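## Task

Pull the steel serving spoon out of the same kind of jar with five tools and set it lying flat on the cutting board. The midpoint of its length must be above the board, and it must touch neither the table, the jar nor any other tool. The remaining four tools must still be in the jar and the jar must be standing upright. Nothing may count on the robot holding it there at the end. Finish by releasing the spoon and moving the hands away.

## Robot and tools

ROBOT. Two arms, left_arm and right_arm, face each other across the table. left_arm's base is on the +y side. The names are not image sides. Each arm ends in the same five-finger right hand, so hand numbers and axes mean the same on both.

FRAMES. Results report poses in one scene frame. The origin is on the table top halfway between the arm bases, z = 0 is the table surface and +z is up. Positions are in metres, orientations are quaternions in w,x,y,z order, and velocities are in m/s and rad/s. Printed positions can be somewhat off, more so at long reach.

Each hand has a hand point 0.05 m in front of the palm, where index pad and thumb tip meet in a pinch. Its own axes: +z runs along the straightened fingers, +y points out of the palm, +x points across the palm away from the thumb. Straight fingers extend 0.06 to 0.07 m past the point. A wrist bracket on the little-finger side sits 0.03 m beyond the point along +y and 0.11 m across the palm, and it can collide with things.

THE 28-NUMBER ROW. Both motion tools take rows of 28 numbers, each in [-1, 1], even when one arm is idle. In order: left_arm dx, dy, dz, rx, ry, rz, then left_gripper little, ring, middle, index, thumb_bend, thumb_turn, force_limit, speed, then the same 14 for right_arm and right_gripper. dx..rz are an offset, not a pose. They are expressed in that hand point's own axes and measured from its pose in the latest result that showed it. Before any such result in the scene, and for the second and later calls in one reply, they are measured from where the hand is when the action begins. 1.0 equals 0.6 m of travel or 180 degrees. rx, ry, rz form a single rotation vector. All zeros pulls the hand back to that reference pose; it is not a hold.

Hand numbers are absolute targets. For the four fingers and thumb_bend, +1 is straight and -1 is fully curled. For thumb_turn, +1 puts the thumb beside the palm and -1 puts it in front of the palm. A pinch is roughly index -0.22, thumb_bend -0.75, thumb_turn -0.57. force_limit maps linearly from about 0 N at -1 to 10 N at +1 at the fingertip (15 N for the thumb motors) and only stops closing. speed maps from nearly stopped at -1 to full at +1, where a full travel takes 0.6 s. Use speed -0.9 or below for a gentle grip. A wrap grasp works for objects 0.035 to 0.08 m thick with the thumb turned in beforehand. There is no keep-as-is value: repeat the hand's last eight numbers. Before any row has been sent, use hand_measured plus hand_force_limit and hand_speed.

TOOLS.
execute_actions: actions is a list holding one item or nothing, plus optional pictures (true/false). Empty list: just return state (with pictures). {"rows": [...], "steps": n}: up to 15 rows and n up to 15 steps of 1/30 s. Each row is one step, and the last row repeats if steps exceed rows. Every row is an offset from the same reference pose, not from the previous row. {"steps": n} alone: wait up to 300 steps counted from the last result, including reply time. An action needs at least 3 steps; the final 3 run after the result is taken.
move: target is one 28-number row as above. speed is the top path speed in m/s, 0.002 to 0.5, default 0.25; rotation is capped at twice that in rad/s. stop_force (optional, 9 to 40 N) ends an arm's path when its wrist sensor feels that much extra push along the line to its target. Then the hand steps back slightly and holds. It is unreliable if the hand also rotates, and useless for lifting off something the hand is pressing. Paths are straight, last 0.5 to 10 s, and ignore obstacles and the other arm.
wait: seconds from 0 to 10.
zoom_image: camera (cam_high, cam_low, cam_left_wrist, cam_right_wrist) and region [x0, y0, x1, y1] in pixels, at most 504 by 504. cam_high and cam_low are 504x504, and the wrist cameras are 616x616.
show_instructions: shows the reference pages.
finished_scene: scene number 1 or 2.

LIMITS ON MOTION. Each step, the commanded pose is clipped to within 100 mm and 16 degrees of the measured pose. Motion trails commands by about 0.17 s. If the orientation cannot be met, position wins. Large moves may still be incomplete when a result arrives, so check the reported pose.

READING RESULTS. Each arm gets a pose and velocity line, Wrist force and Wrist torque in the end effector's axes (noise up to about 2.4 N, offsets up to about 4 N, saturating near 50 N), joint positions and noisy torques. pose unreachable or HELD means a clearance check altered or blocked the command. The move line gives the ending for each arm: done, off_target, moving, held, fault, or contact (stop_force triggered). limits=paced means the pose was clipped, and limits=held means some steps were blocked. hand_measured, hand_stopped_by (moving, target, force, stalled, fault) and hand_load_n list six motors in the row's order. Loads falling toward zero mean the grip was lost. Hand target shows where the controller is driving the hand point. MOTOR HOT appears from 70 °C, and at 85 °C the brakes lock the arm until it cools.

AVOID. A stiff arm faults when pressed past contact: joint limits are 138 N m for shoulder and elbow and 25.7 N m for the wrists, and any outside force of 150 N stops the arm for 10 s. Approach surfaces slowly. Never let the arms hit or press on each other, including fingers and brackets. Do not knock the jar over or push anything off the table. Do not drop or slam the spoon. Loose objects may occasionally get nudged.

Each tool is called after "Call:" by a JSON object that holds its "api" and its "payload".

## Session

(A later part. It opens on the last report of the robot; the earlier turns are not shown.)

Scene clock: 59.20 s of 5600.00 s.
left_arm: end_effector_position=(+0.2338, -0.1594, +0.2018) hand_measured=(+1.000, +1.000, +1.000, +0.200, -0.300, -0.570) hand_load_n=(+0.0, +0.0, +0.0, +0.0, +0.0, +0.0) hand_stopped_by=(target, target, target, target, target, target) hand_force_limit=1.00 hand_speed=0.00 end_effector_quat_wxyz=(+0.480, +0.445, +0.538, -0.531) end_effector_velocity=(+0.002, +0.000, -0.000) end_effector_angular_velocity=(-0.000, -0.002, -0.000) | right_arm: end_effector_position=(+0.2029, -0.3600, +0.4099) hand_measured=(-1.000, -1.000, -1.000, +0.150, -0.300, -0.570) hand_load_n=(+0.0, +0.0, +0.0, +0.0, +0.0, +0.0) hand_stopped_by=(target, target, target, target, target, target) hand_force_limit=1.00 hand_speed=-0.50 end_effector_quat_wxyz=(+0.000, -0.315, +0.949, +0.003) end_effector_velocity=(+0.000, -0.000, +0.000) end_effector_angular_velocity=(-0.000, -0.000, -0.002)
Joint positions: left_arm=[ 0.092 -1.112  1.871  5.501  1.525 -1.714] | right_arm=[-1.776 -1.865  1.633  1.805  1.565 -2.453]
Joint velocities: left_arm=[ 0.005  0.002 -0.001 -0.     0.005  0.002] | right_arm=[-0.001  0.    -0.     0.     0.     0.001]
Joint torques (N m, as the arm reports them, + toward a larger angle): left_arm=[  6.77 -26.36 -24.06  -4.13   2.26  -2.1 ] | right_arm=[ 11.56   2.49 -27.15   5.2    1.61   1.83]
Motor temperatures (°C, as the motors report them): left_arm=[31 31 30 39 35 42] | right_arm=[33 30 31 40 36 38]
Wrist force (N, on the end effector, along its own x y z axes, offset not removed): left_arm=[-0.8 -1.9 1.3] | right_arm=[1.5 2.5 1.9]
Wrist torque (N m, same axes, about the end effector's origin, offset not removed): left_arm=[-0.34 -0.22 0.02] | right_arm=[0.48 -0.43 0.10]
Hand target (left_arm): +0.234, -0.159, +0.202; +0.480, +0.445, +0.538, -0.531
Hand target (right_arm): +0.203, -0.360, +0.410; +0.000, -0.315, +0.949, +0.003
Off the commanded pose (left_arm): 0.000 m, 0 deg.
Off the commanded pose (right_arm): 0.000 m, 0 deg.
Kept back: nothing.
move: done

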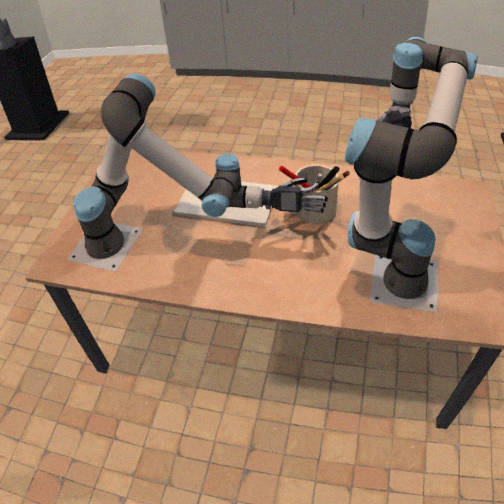

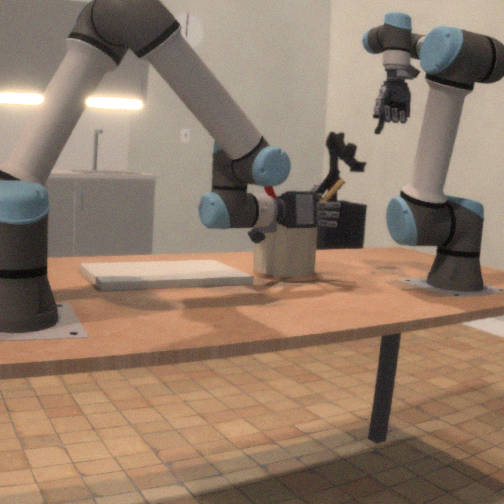

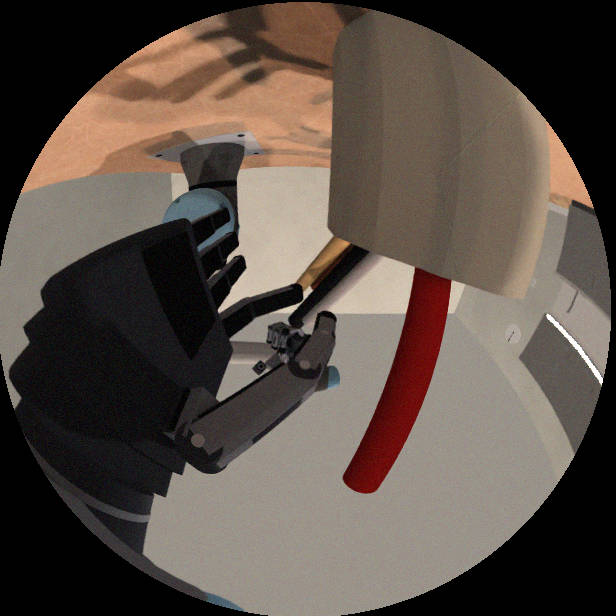

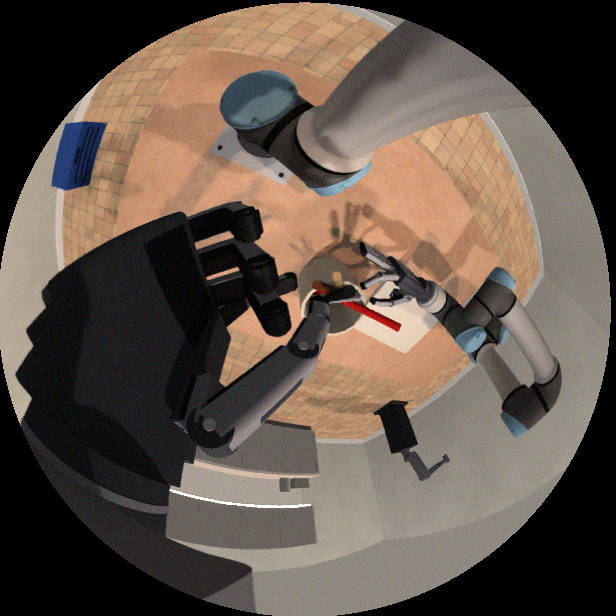

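Call:
{"api": "move", "payload": {"target": [0.003,0.037,0,0,0,0,1,1,1,0.2,-0.3,-0.57,1,0, 0,0,0,0,0,0,-1,-1,-1,0.15,-0.3,-0.57,1,-0.5], "speed": 0.012}}

Call:
{"api": "zoom_image", "payload": {"camera": "cam_right_wrist", "region": [280,220,440,340]}}

Call:
{"api": "zoom_image", "payload": {"camera": "cam_left_wrist", "region": [200,150,500,450]}}

Scene clock: 61.53 s of 5600.00 s.
left_arm: end_effector_position=(+0.2551, -0.1586, +0.1969) hand_measured=(+1.000, +1.000, +1.000, +0.200, -0.300, -0.570) hand_load_n=(+0.0, +0.0, +0.0, +0.0, +0.0, +0.0) hand_stopped_by=(target, target, target, target, target, target) hand_force_limit=1.00 hand_speed=0.00 end_effector_quat_wxyz=(+0.480, +0.445, +0.538, -0.531) end_effector_velocity=(+0.003, +0.000, -0.001) end_effector_angular_velocity=(+0.001, +0.001, -0.001) | right_arm: end_effector_position=(+0.2029, -0.3600, +0.4099) hand_measured=(-1.000, -1.000, -1.000, +0.150, -0.300, -0.570) hand_load_n=(+0.0, +0.0, +0.0, +0.0, +0.0, +0.0) hand_stopped_by=(target, target, target, target, target, target) hand_force_limit=1.00 hand_speed=-0.50 end_effector_quat_wxyz=(+0.000, -0.315, +0.949, +0.003) end_effector_velocity=(-0.000, +0.000, -0.000) end_effector_angular_velocity=(+0.000, +0.000, +0.001)
Joint positions: left_arm=[ 0.137 -1.094  1.858  5.496  1.57  -1.715] | right_arm=[-1.776 -1.865  1.633  1.805  1.565 -2.453]
Joint velocities: left_arm=[ 0.006  0.003 -0.002 -0.     0.006 -0.001] | right_arm=[ 0.     0.     0.     0.    -0.    -0.001]
Joint torques (N m, as the arm reports them, + toward a larger angle): left_arm=[  5.79 -27.93 -26.11  -4.18   2.45  -2.11] | right_arm=[ 10.92   1.76 -27.47   5.01   1.69   1.55]
Motor temperatures (°C, as the motors report them): left_arm=[31 31 30 39 35 42] | right_arm=[33 30 31 40 36 38]
Wrist force (N, on the end effector, along its own x y z axes, offset not removed): left_arm=[0.4 -1.6 1.3] | right_arm=[-0.3 2.6 2.3]
Wrist torque (N m, same axes, about the end effector's origin, offset not removed): left_arm=[-0.23 -0.33 0.07] | right_arm=[0.39 -0.17 -0.02]
Hand target (left_arm): +0.255, -0.159, +0.197; +0.480, +0.445, +0.538, -0.531
Hand target (right_arm): +0.203, -0.360, +0.410; +0.000, -0.315, +0.949, +0.003
Off the commanded pose (left_arm): 0.000 m, 0 deg.
Off the commanded pose (right_arm): 0.000 m, 0 deg.
Kept back: nothing.
move: done

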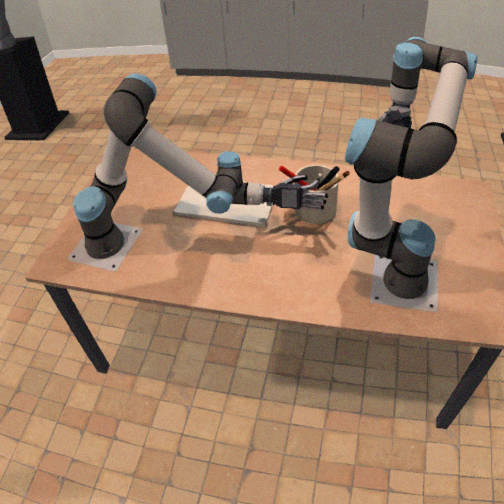

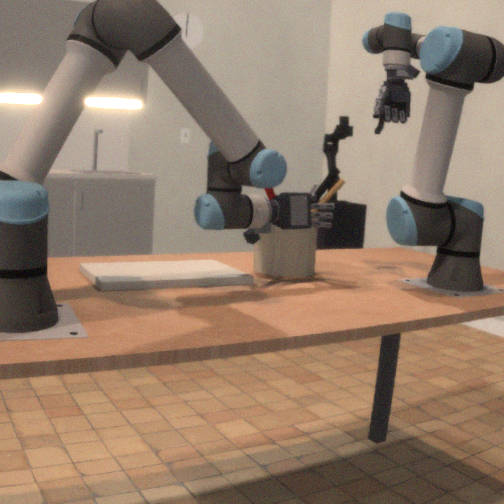

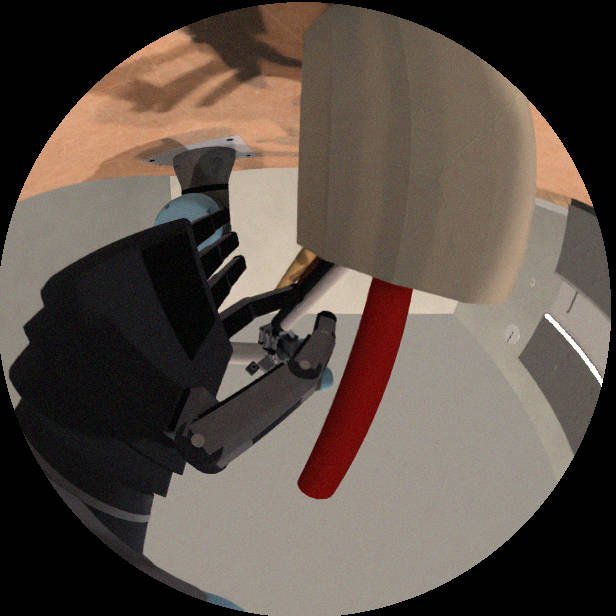

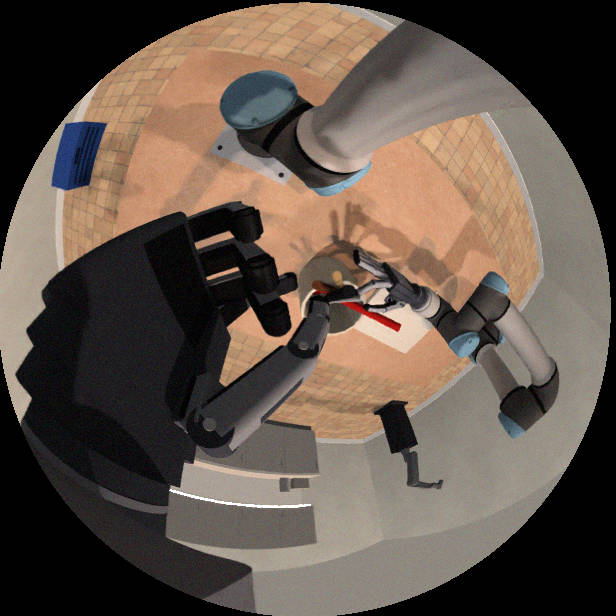

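Region (280, 220, 440, 340) of cam_right_wrist's 616x616 image, scaled by 3.150, with more detail than that image has; it fills the top 378 rows of this view, and the rest is white.

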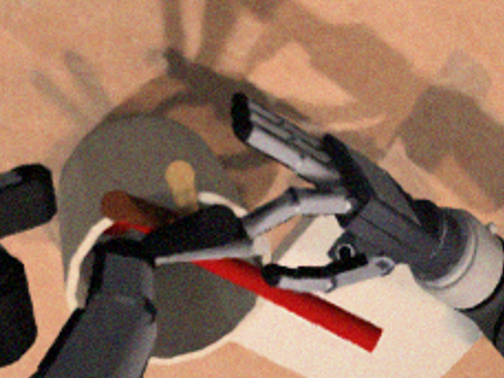

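Region (200, 150, 500, 450) of cam_left_wrist's 616x616 image, scaled by 1.680, with more detail than that image has.

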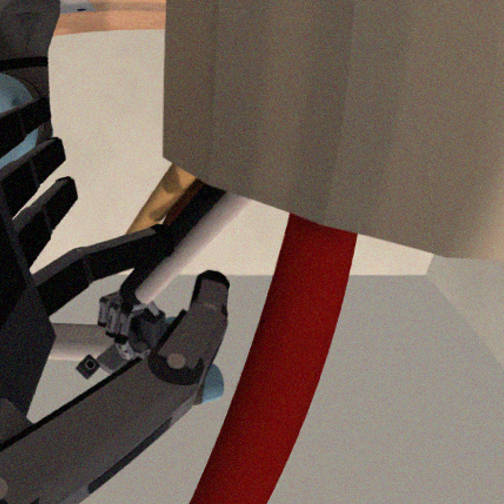

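Call:
{"api": "execute_actions", "payload": {"actions": [{"rows":[[0,0,0,0,0,0,1,1,1,-0.8,-0.3,-0.57,1,-0.7, 0,0,0,0,0,0,-1,-1,-1,0.15,-0.3,-0.57,1,-0.5]],"steps":5}]}}

Call:
{"api": "wait", "payload": {"seconds": 2}}

Call:
{"api": "zoom_image", "payload": {"camera": "cam_right_wrist", "region": [280,220,440,340]}}

Call:
{"api": "zoom_image", "payload": {"camera": "cam_left_wrist", "region": [200,150,500,450]}}

Scene clock: 61.73 s of 5600.00 s.
left_arm: end_effector_position=(+0.2554, -0.1586, +0.1968) hand_measured=(+1.000, +1.000, +1.000, +0.200, -0.300, -0.570) hand_load_n=(+0.0, +0.0, +0.0, +0.0, +0.0, +0.0) hand_stopped_by=(target, target, target, moving, target, target) hand_force_limit=1.00 hand_speed=-0.70 end_effector_quat_wxyz=(+0.480, +0.445, +0.538, -0.531) end_effector_velocity=(-0.001, +0.000, +0.000) end_effector_angular_velocity=(+0.001, -0.000, -0.001) | right_arm: end_effector_position=(+0.2029, -0.3600, +0.4099) hand_measured=(-1.000, -1.000, -1.000, +0.150, -0.300, -0.570) hand_load_n=(+0.0, +0.0, +0.0, +0.0, +0.0, +0.0) hand_stopped_by=(target, target, target, target, target, target) hand_force_limit=1.00 hand_speed=-0.50 end_effector_quat_wxyz=(+0.000, -0.315, +0.949, +0.003) end_effector_velocity=(+0.000, -0.000, +0.000) end_effector_angular_velocity=(+0.001, -0.000, -0.001)
Joint positions: left_arm=[ 0.137 -1.094  1.858  5.496  1.571 -1.715] | right_arm=[-1.776 -1.865  1.633  1.805  1.565 -2.453]
Joint velocities: left_arm=[-0.001 -0.002  0.001  0.002 -0.001  0.   ] | right_arm=[-0.001 -0.     0.    -0.    -0.001 -0.   ]
Joint torques (N m, as the arm reports them, + toward a larger angle): left_arm=[  1.87 -30.85 -24.1   -4.09   1.55  -2.23] | right_arm=[ 12.02   2.03 -27.64   5.17   1.74   1.68]
Motor temperatures (°C, as the motors report them): left_arm=[31 31 30 39 35 42] | right_arm=[33 30 31 40 36 38]
Wrist force (N, on the end effector, along its own x y z axes, offset not removed): left_arm=[0.6 -0.7 0.0] | right_arm=[0.8 1.8 2.1]
Wrist torque (N m, same axes, about the end effector's origin, offset not removed): left_arm=[0.04 -0.36 0.17] | right_arm=[0.35 -0.30 -0.02]
Steps of this call (steps 1 to 4: nothing new was sent; steps 5 to 6: the first 2 steps of this action). Readings (end_effector_position | what the end effector reports):
5: left_arm (+0.2554, -0.1586, +0.1968) | right_arm (+0.2029, -0.3600, +0.4099) | left_arm hand_measured=(+1.000, +1.000, +1.000, +0.200, -0.300, -0.570) hand_load_n=(+0.0, +0.0, +0.0, +0.0, +0.0, +0.0) hand_stopped_by=(target, target, target, moving, target, target) hand_force_limit=1.00 hand_speed=-0.70 | right_arm hand_measured=(-1.000, -1.000, -1.000, +0.150, -0.300, -0.570) hand_load_n=(+0.0, +0.0, +0.0, +0.0, +0.0, +0.0) hand_stopped_by=(target, target, target, target, target, target) hand_force_limit=1.00 hand_speed=-0.50
6: the state above

Scene clock: 63.83 s of 5600.00 s.
left_arm: end_effector_position=(+0.2551, -0.1586, +0.1969) hand_measured=(+1.000, +1.000, +1.000, -0.344, -0.298, -0.570) hand_load_n=(+0.0, +0.0, +0.0, +10.0, +4.0, -0.5) hand_stopped_by=(target, target, target, force, target, target) hand_force_limit=1.00 hand_speed=-0.70 end_effector_quat_wxyz=(+0.480, +0.445, +0.538, -0.531) end_effector_velocity=(-0.001, -0.000, +0.000) end_effector_angular_velocity=(-0.001, -0.001, -0.001) | right_arm: end_effector_position=(+0.2029, -0.3600, +0.4099) hand_measured=(-1.000, -1.000, -1.000, +0.150, -0.300, -0.570) hand_load_n=(+0.0, +0.0, +0.0, +0.0, +0.0, +0.0) hand_stopped_by=(target, target, target, target, target, target) hand_force_limit=1.00 hand_speed=-0.50 end_effector_quat_wxyz=(+0.000, -0.315, +0.949, +0.003) end_effector_velocity=(-0.000, -0.000, +0.000) end_effector_angular_velocity=(-0.001, -0.001, +0.001)
Joint positions: left_arm=[ 0.137 -1.094  1.858  5.496  1.57  -1.715] | right_arm=[-1.776 -1.865  1.633  1.805  1.565 -2.453]
Joint velocities: left_arm=[-0.     0.001 -0.001 -0.001  0.001  0.001] | right_arm=[-0.001 -0.001  0.    -0.     0.001 -0.002]
Joint torques (N m, as the arm reports them, + toward a larger angle): left_arm=[ -7.46 -50.5  -11.76   0.26  -1.99  -0.23] | right_arm=[ 10.91   1.74 -27.99   4.97   1.74   1.72]
Motor temperatures (°C, as the motors report them): left_arm=[31 31 30 39 35 42] | right_arm=[33 30 31 40 36 38]
Wrist force (N, on the end effector, along its own x y z axes, offset not removed): left_arm=[0.6 -0.8 0.7] | right_arm=[0.1 0.3 1.9]
Wrist torque (N m, same axes, about the end effector's origin, offset not removed): left_arm=[-0.12 -0.34 0.12] | right_arm=[0.05 -0.28 -0.01]
Hand target (left_arm): +0.255, -0.159, +0.197; +0.480, +0.445, +0.538, -0.531
Hand target (right_arm): +0.203, -0.360, +0.410; +0.000, -0.315, +0.949, +0.003
Off the commanded pose (left_arm): 0.000 m, 0 deg.
Off the commanded pose (right_arm): 0.000 m, 0 deg.
Kept back: nothing.
Steps of this call (steps 1 to 3: the last 3 steps of your previous action; steps 4 to 63: nothing new was sent). Readings (end_effector_position | what the end effector reports):
1: left_arm (+0.2554, -0.1586, +0.1968) | right_arm (+0.2029, -0.3600, +0.4099) | left_arm hand_measured=(+1.000, +1.000, +1.000, +0.200, -0.300, -0.570) hand_load_n=(+0.0, +0.0, +0.0, +0.0, +0.0, +0.0) hand_stopped_by=(target, target, target, moving, target, target) hand_force_limit=1.00 hand_speed=-0.70 | right_arm hand_measured=(-1.000, -1.000, -1.000, +0.150, -0.300, -0.570) hand_load_n=(+0.0, +0.0, +0.0, +0.0, +0.0, +0.0) hand_stopped_by=(target, target, target, target, target, target) hand_force_limit=1.00 hand_speed=-0.50
2: left_arm (+0.2553, -0.1586, +0.1968) | right_arm (+0.2029, -0.3600, +0.4099) | left_arm hand_measured=(+1.000, +1.000, +1.000, +0.184, -0.300, -0.570) hand_load_n=(+0.0, +0.0, +0.0, +0.5, +0.0, +0.0) hand_stopped_by=(target, target, target, moving, target, target) hand_force_limit=1.00 hand_speed=-0.70 | right_arm hand_measured=(-1.000, -1.000, -1.000, +0.150, -0.300, -0.570) hand_load_n=(+0.0, +0.0, +0.0, +0.0, +0.0, +0.0) hand_stopped_by=(target, target, target, target, target, target) hand_force_limit=1.00 hand_speed=-0.50
4: left_arm (+0.2552, -0.1586, +0.1968) | right_arm (+0.2029, -0.3600, +0.4099) | left_arm hand_measured=(+1.000, +1.000, +1.000, +0.152, -0.300, -0.570) hand_load_n=(+0.0, +0.0, +0.0, +0.0, +0.0, +0.0) hand_stopped_by=(target, target, target, moving, target, target) hand_force_limit=1.00 hand_speed=-0.70 | right_arm hand_measured=(-1.000, -1.000, -1.000, +0.150, -0.300, -0.570) hand_load_n=(+0.0, +0.0, +0.0, +0.0, +0.0, +0.0) hand_stopped_by=(target, target, target, target, target, target) hand_force_limit=1.00 hand_speed=-0.50
8: left_arm (+0.2552, -0.1586, +0.1968) | right_arm (+0.2029, -0.3600, +0.4099) | left_arm hand_measured=(+1.000, +1.000, +1.000, +0.084, -0.300, -0.570) hand_load_n=(+0.0, +0.0, +0.0, +0.0, +0.0, +0.0) hand_stopped_by=(target, target, target, moving, target, target) hand_force_limit=1.00 hand_speed=-0.70 | right_arm hand_measured=(-1.000, -1.000, -1.000, +0.150, -0.300, -0.570) hand_load_n=(+0.0, +0.0, +0.0, +0.0, +0.0, +0.0) hand_stopped_by=(target, target, target, target, target, target) hand_force_limit=1.00 hand_speed=-0.50
63: the state above

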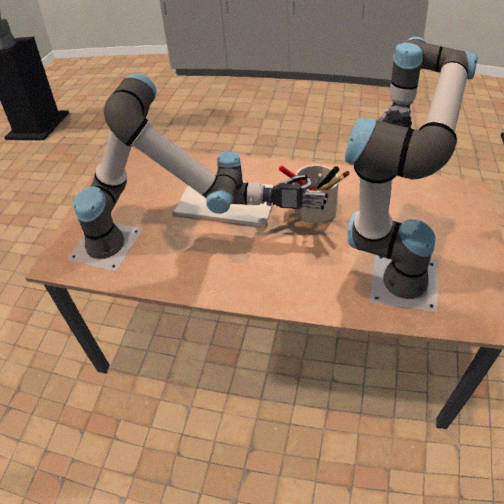

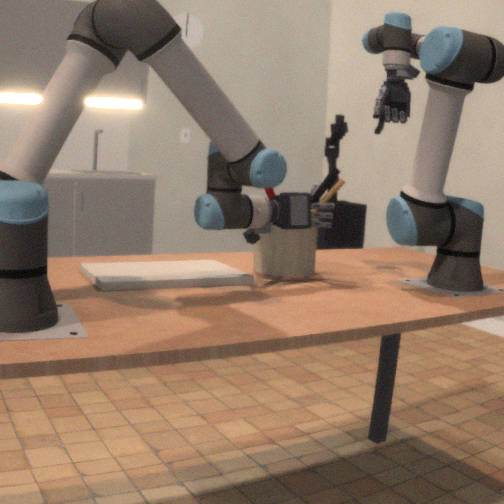

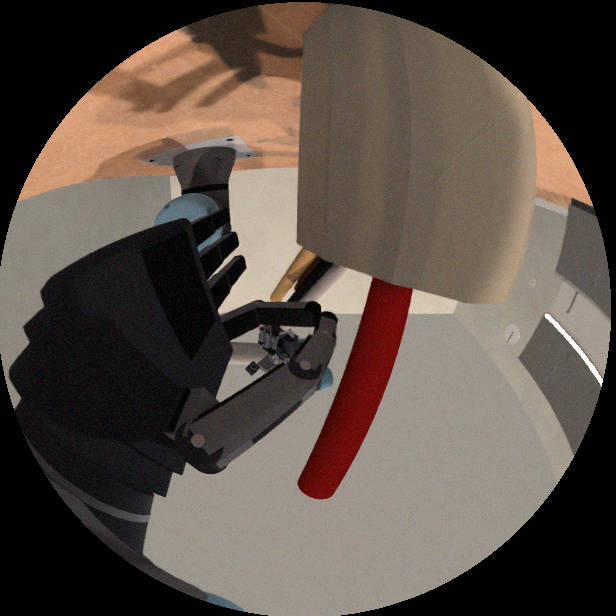

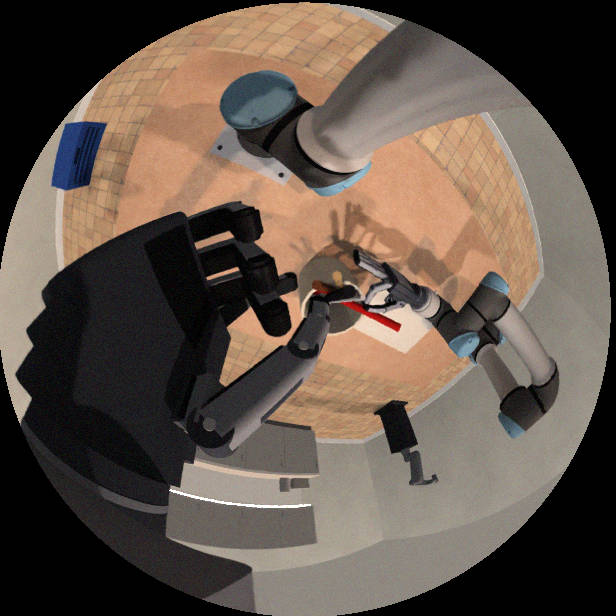

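Region (280, 220, 440, 340) of cam_right_wrist's 616x616 image, scaled by 3.150, with more detail than that image has; it fills the top 378 rows of this view, and the rest is white.

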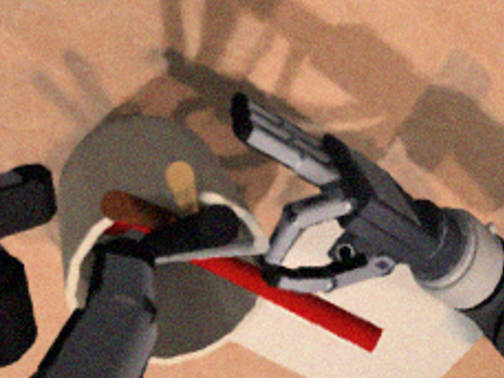

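Region (200, 150, 500, 450) of cam_left_wrist's 616x616 image, scaled by 1.680, with more detail than that image has.

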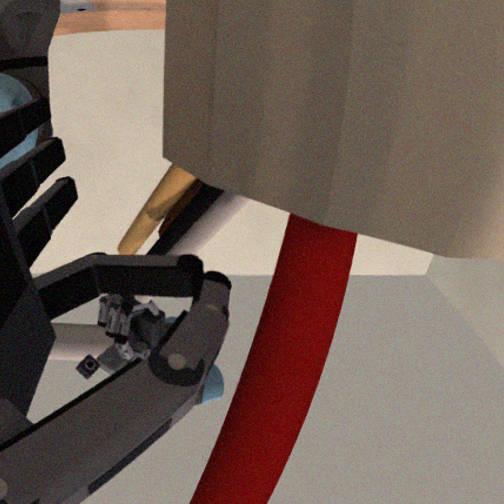

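Call:
{"api": "move", "payload": {"target": [0.005,-0.035,0,0,0,0,1,1,1,0.15,-0.3,-0.57,1,0, 0,0,0,0,0,0,-1,-1,-1,0.15,-0.3,-0.57,1,-0.5], "speed": 0.03}}

Call:
{"api": "move", "payload": {"target": [0,0,0.023,0,0,0,1,1,1,0.15,-0.3,-0.57,1,0, 0,0,0,0,0,0,-1,-1,-1,0.15,-0.3,-0.57,1,-0.5], "speed": 0.03}}

Call:
{"api": "move", "payload": {"target": [-0.005,0.037,0,0,0,0,1,1,1,0.15,-0.3,-0.57,1,0, 0,0,0,0,0,0,-1,-1,-1,0.15,-0.3,-0.57,1,-0.5], "speed": 0.012}}

Call:
{"api": "zoom_image", "payload": {"camera": "cam_right_wrist", "region": [280,220,440,340]}}

Call:
{"api": "zoom_image", "payload": {"camera": "cam_left_wrist", "region": [200,150,500,450]}}

Scene clock: 65.13 s of 5600.00 s.
left_arm: end_effector_position=(+0.2343, -0.1595, +0.1970) hand_measured=(+1.000, +1.000, +1.000, +0.150, -0.300, -0.570) hand_load_n=(+0.0, +0.0, +0.0, +0.0, +0.0, +0.0) hand_stopped_by=(target, target, target, target, target, target) hand_force_limit=1.00 hand_speed=0.00 end_effector_quat_wxyz=(+0.480, +0.445, +0.538, -0.531) end_effector_velocity=(-0.004, -0.000, +0.000) end_effector_angular_velocity=(-0.000, -0.000, -0.001) | right_arm: end_effector_position=(+0.2029, -0.3600, +0.4099) hand_measured=(-1.000, -1.000, -1.000, +0.150, -0.300, -0.570) hand_load_n=(+0.0, +0.0, +0.0, +0.0, +0.0, +0.0) hand_stopped_by=(target, target, target, target, target, target) hand_force_limit=1.00 hand_speed=-0.50 end_effector_quat_wxyz=(+0.000, -0.315, +0.949, +0.003) end_effector_velocity=(-0.000, -0.000, -0.000) end_effector_angular_velocity=(-0.001, +0.000, +0.001)
Joint positions: left_arm=[ 0.093 -1.104  1.874  5.489  1.527 -1.714] | right_arm=[-1.776 -1.865  1.633  1.805  1.565 -2.453]
Joint velocities: left_arm=[-0.008 -0.002  0.002 -0.001 -0.007  0.001] | right_arm=[-0.    -0.     0.     0.     0.001 -0.001]
Joint torques (N m, as the arm reports them, + toward a larger angle): left_arm=[ -7.92 -50.53 -12.21  -4.18  -2.5    2.39] | right_arm=[ 10.66   2.54 -27.38   5.17   1.55   1.62]
Motor temperatures (°C, as the motors report them): left_arm=[31 31 30 39 35 42] | right_arm=[33 30 31 40 36 38]
Wrist force (N, on the end effector, along its own x y z axes, offset not removed): left_arm=[-0.5 -0.7 0.7] | right_arm=[1.1 1.4 1.9]
Wrist torque (N m, same axes, about the end effector's origin, offset not removed): left_arm=[-0.15 -0.10 0.01] | right_arm=[0.18 -0.45 0.05]
Hand target (left_arm): +0.234, -0.159, +0.197; +0.480, +0.445, +0.538, -0.531
Hand target (right_arm): +0.203, -0.360, +0.410; +0.000, -0.315, +0.949, +0.003
Off the commanded pose (left_arm): 0.000 m, 0 deg.
Off the commanded pose (right_arm): 0.000 m, 0 deg.
Kept back: nothing.
move: done

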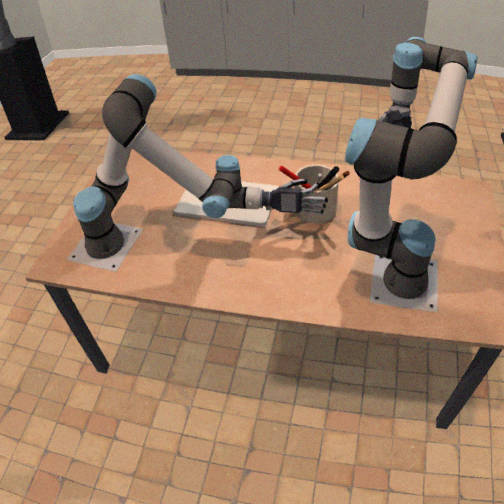

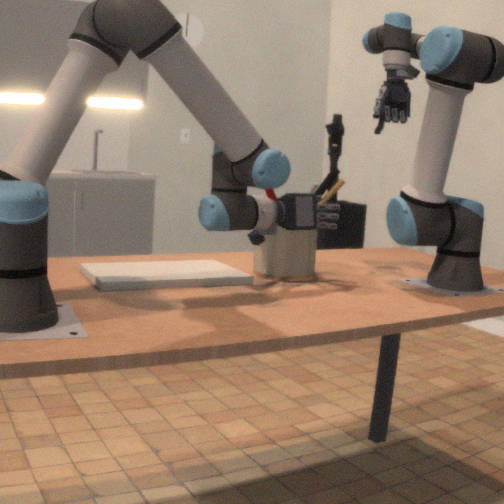

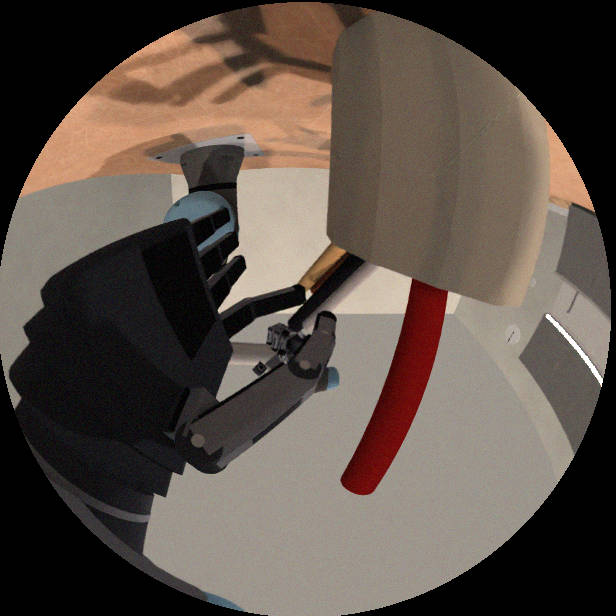

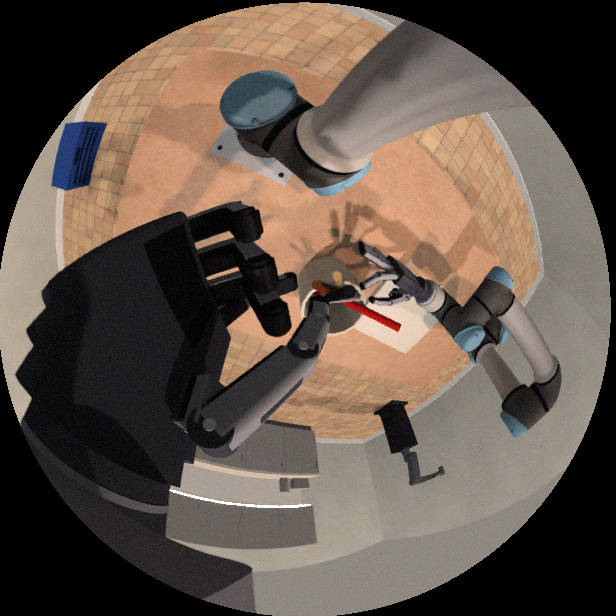

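Scene clock: 65.97 s of 5600.00 s.
left_arm: end_effector_position=(+0.2349, -0.1729, +0.1973) hand_measured=(+1.000, +1.000, +1.000, +0.150, -0.300, -0.570) hand_load_n=(+0.0, +0.0, +0.0, +0.0, +0.0, +0.0) hand_stopped_by=(target, target, target, target, target, target) hand_force_limit=1.00 hand_speed=0.00 end_effector_quat_wxyz=(+0.480, +0.445, +0.538, -0.531) end_effector_velocity=(+0.000, -0.003, -0.001) end_effector_angular_velocity=(+0.001, +0.000, +0.000) | right_arm: end_effector_position=(+0.2029, -0.3600, +0.4099) hand_measured=(-1.000, -1.000, -1.000, +0.150, -0.300, -0.570) hand_load_n=(+0.0, +0.0, +0.0, +0.0, +0.0, +0.0) hand_stopped_by=(target, target, target, target, target, target) hand_force_limit=1.00 hand_speed=-0.50 end_effector_quat_wxyz=(+0.000, -0.315, +0.949, +0.003) end_effector_velocity=(-0.000, +0.000, +0.000) end_effector_angular_velocity=(-0.000, -0.001, -0.000)
Joint positions: left_arm=[ 0.094 -1.08   1.833  5.507  1.528 -1.714] | right_arm=[-1.776 -1.865  1.633  1.805  1.565 -2.453]
Joint velocities: left_arm=[ 0.     0.006 -0.009  0.004 -0.    -0.   ] | right_arm=[-0.    -0.001 -0.    -0.    -0.     0.   ]
Joint torques (N m, as the arm reports them, + toward a larger angle): left_arm=[  6.98 -28.03 -25.77   0.91   2.58   1.25] | right_arm=[ 11.15   2.7  -26.92   5.13   1.74   1.81]
Motor temperatures (°C, as the motors report them): left_arm=[31 31 30 39 35 42] | right_arm=[33 30 31 40 36 38]
Wrist force (N, on the end effector, along its own x y z axes, offset not removed): left_arm=[0.3 -0.7 1.2] | right_arm=[-0.1 1.3 0.9]
Wrist torque (N m, same axes, about the end effector's origin, offset not removed): left_arm=[-0.14 -0.33 0.07] | right_arm=[0.33 -0.27 -0.11]
Hand target (left_arm): +0.235, -0.173, +0.197; +0.480, +0.445, +0.538, -0.531
Hand target (right_arm): +0.203, -0.360, +0.410; +0.000, -0.315, +0.949, +0.003
Off the commanded pose (left_arm): 0.000 m, 0 deg.
Off the commanded pose (right_arm): 0.000 m, 0 deg.
Kept back: nothing.
move: done

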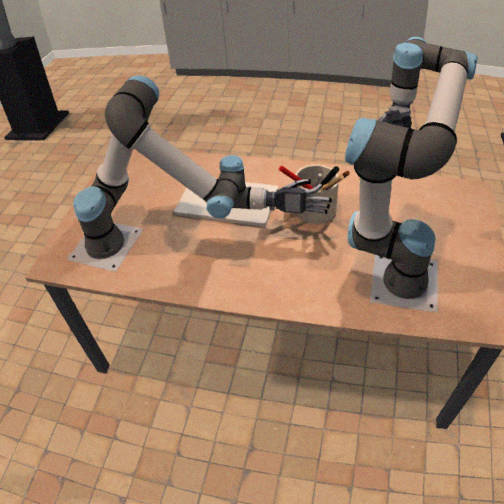

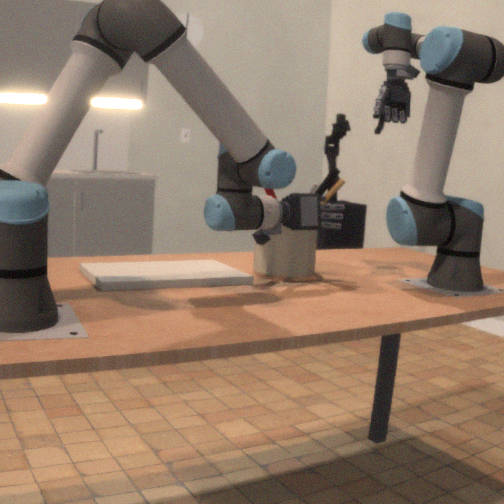

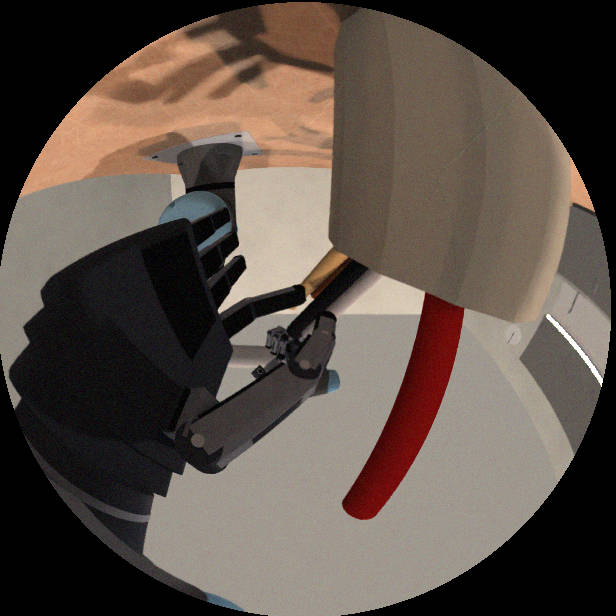

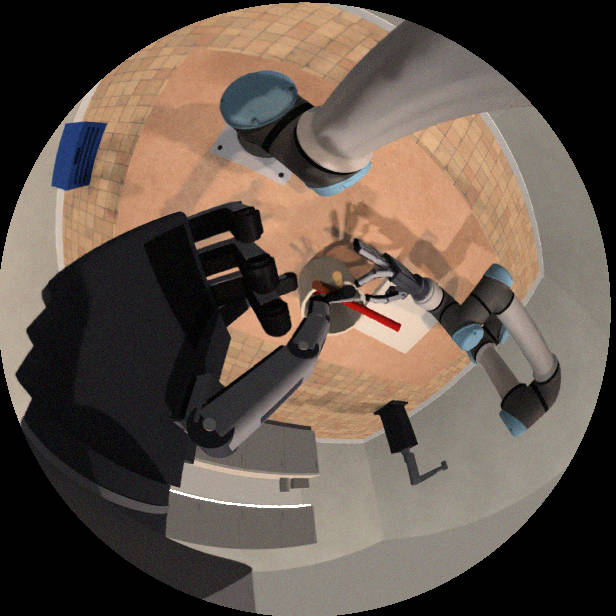

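Scene clock: 68.10 s of 5600.00 s.
left_arm: end_effector_position=(+0.2569, -0.1719, +0.1970) hand_measured=(+1.000, +1.000, +1.000, +0.150, -0.300, -0.570) hand_load_n=(+0.0, +0.0, +0.0, +0.0, +0.0, +0.0) hand_stopped_by=(target, target, target, target, target, target) hand_force_limit=1.00 hand_speed=0.00 end_effector_quat_wxyz=(+0.480, +0.445, +0.538, -0.531) end_effector_velocity=(+0.003, +0.000, -0.001) end_effector_angular_velocity=(+0.000, +0.001, -0.000) | right_arm: end_effector_position=(+0.2029, -0.3600, +0.4099) hand_measured=(-1.000, -1.000, -1.000, +0.150, -0.300, -0.570) hand_load_n=(+0.0, +0.0, +0.0, +0.0, +0.0, +0.0) hand_stopped_by=(target, target, target, target, target, target) hand_force_limit=1.00 hand_speed=-0.50 end_effector_quat_wxyz=(+0.000, -0.315, +0.949, +0.003) end_effector_velocity=(-0.000, +0.000, -0.000) end_effector_angular_velocity=(+0.000, +0.000, +0.004)
Joint positions: left_arm=[ 0.139 -1.07   1.817  5.513  1.573 -1.715] | right_arm=[-1.776 -1.865  1.633  1.805  1.565 -2.453]
Joint velocities: left_arm=[ 0.006  0.002 -0.002  0.     0.006 -0.001] | right_arm=[ 0.002  0.001 -0.    -0.     0.    -0.002]
Joint torques (N m, as the arm reports them, + toward a larger angle): left_arm=[  7.34 -29.9  -25.53   0.69   2.26  -2.18] | right_arm=[ 11.38   1.73 -27.42   5.11   1.79   1.61]
Motor temperatures (°C, as the motors report them): left_arm=[31 31 30 39 35 42] | right_arm=[33 30 31 40 36 38]
Wrist force (N, on the end effector, along its own x y z axes, offset not removed): left_arm=[1.0 0.3 0.7] | right_arm=[-0.7 0.8 2.0]
Wrist torque (N m, same axes, about the end effector's origin, offset not removed): left_arm=[0.06 -0.43 0.23] | right_arm=[0.23 -0.06 -0.21]
Hand target (left_arm): +0.257, -0.172, +0.197; +0.480, +0.445, +0.538, -0.531
Hand target (right_arm): +0.203, -0.360, +0.410; +0.000, -0.315, +0.949, +0.003
Off the commanded pose (left_arm): 0.000 m, 0 deg.
Off the commanded pose (right_arm): 0.000 m, 0 deg.
Kept back: nothing.
move: done

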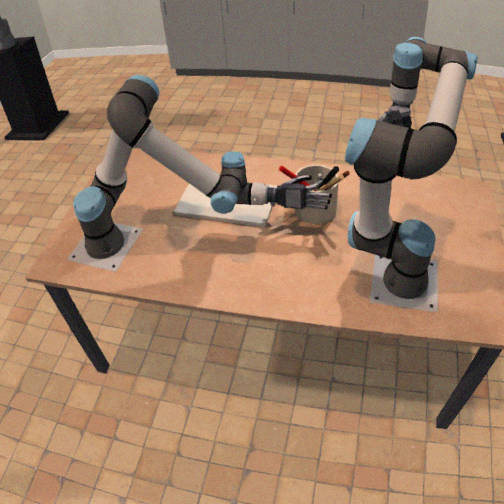

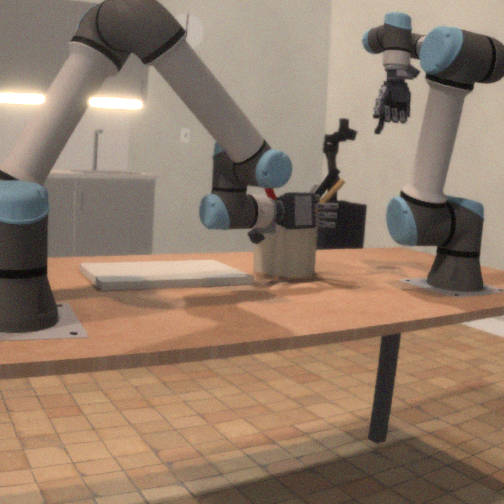

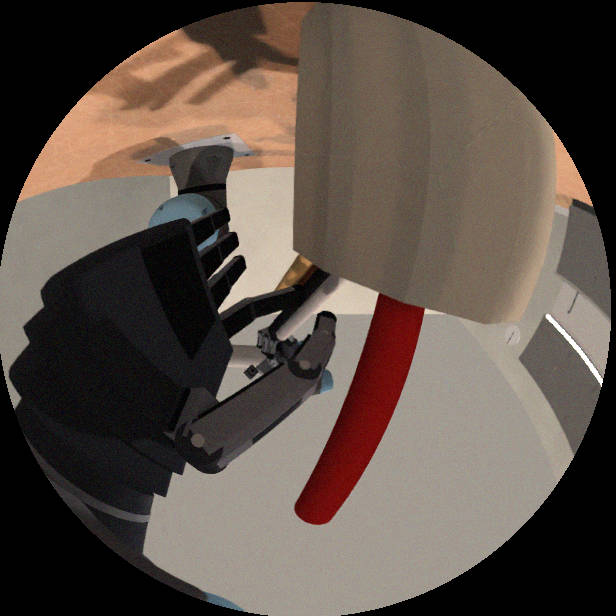

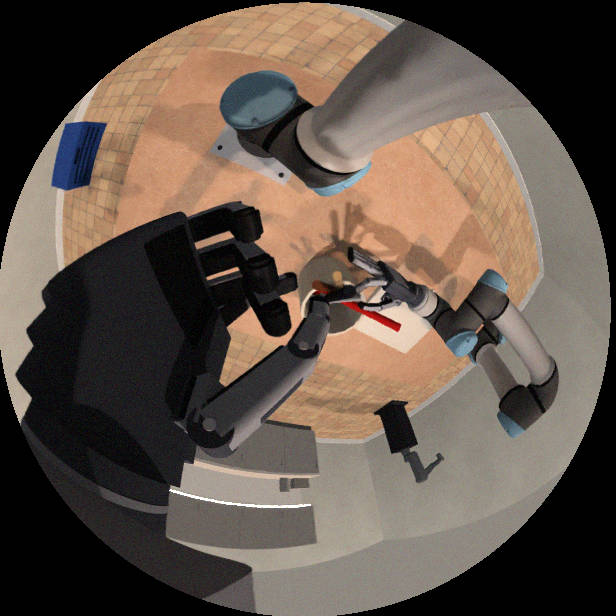

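Region (280, 220, 440, 340) of cam_right_wrist's 616x616 image, scaled by 3.150, with more detail than that image has; it fills the top 378 rows of this view, and the rest is white.

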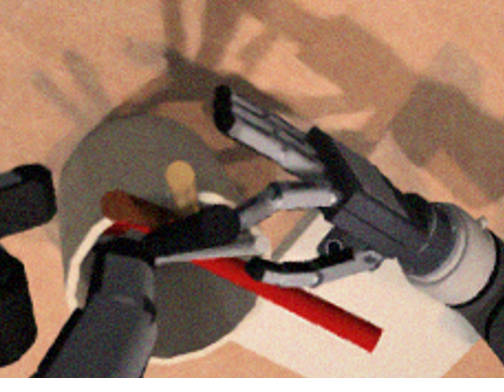

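Region (200, 150, 500, 450) of cam_left_wrist's 616x616 image, scaled by 1.680, with more detail than that image has.

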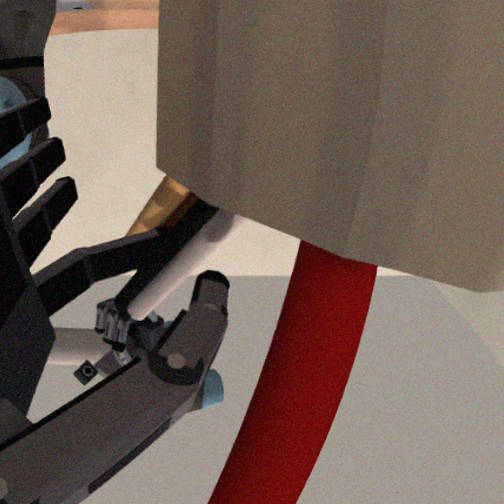

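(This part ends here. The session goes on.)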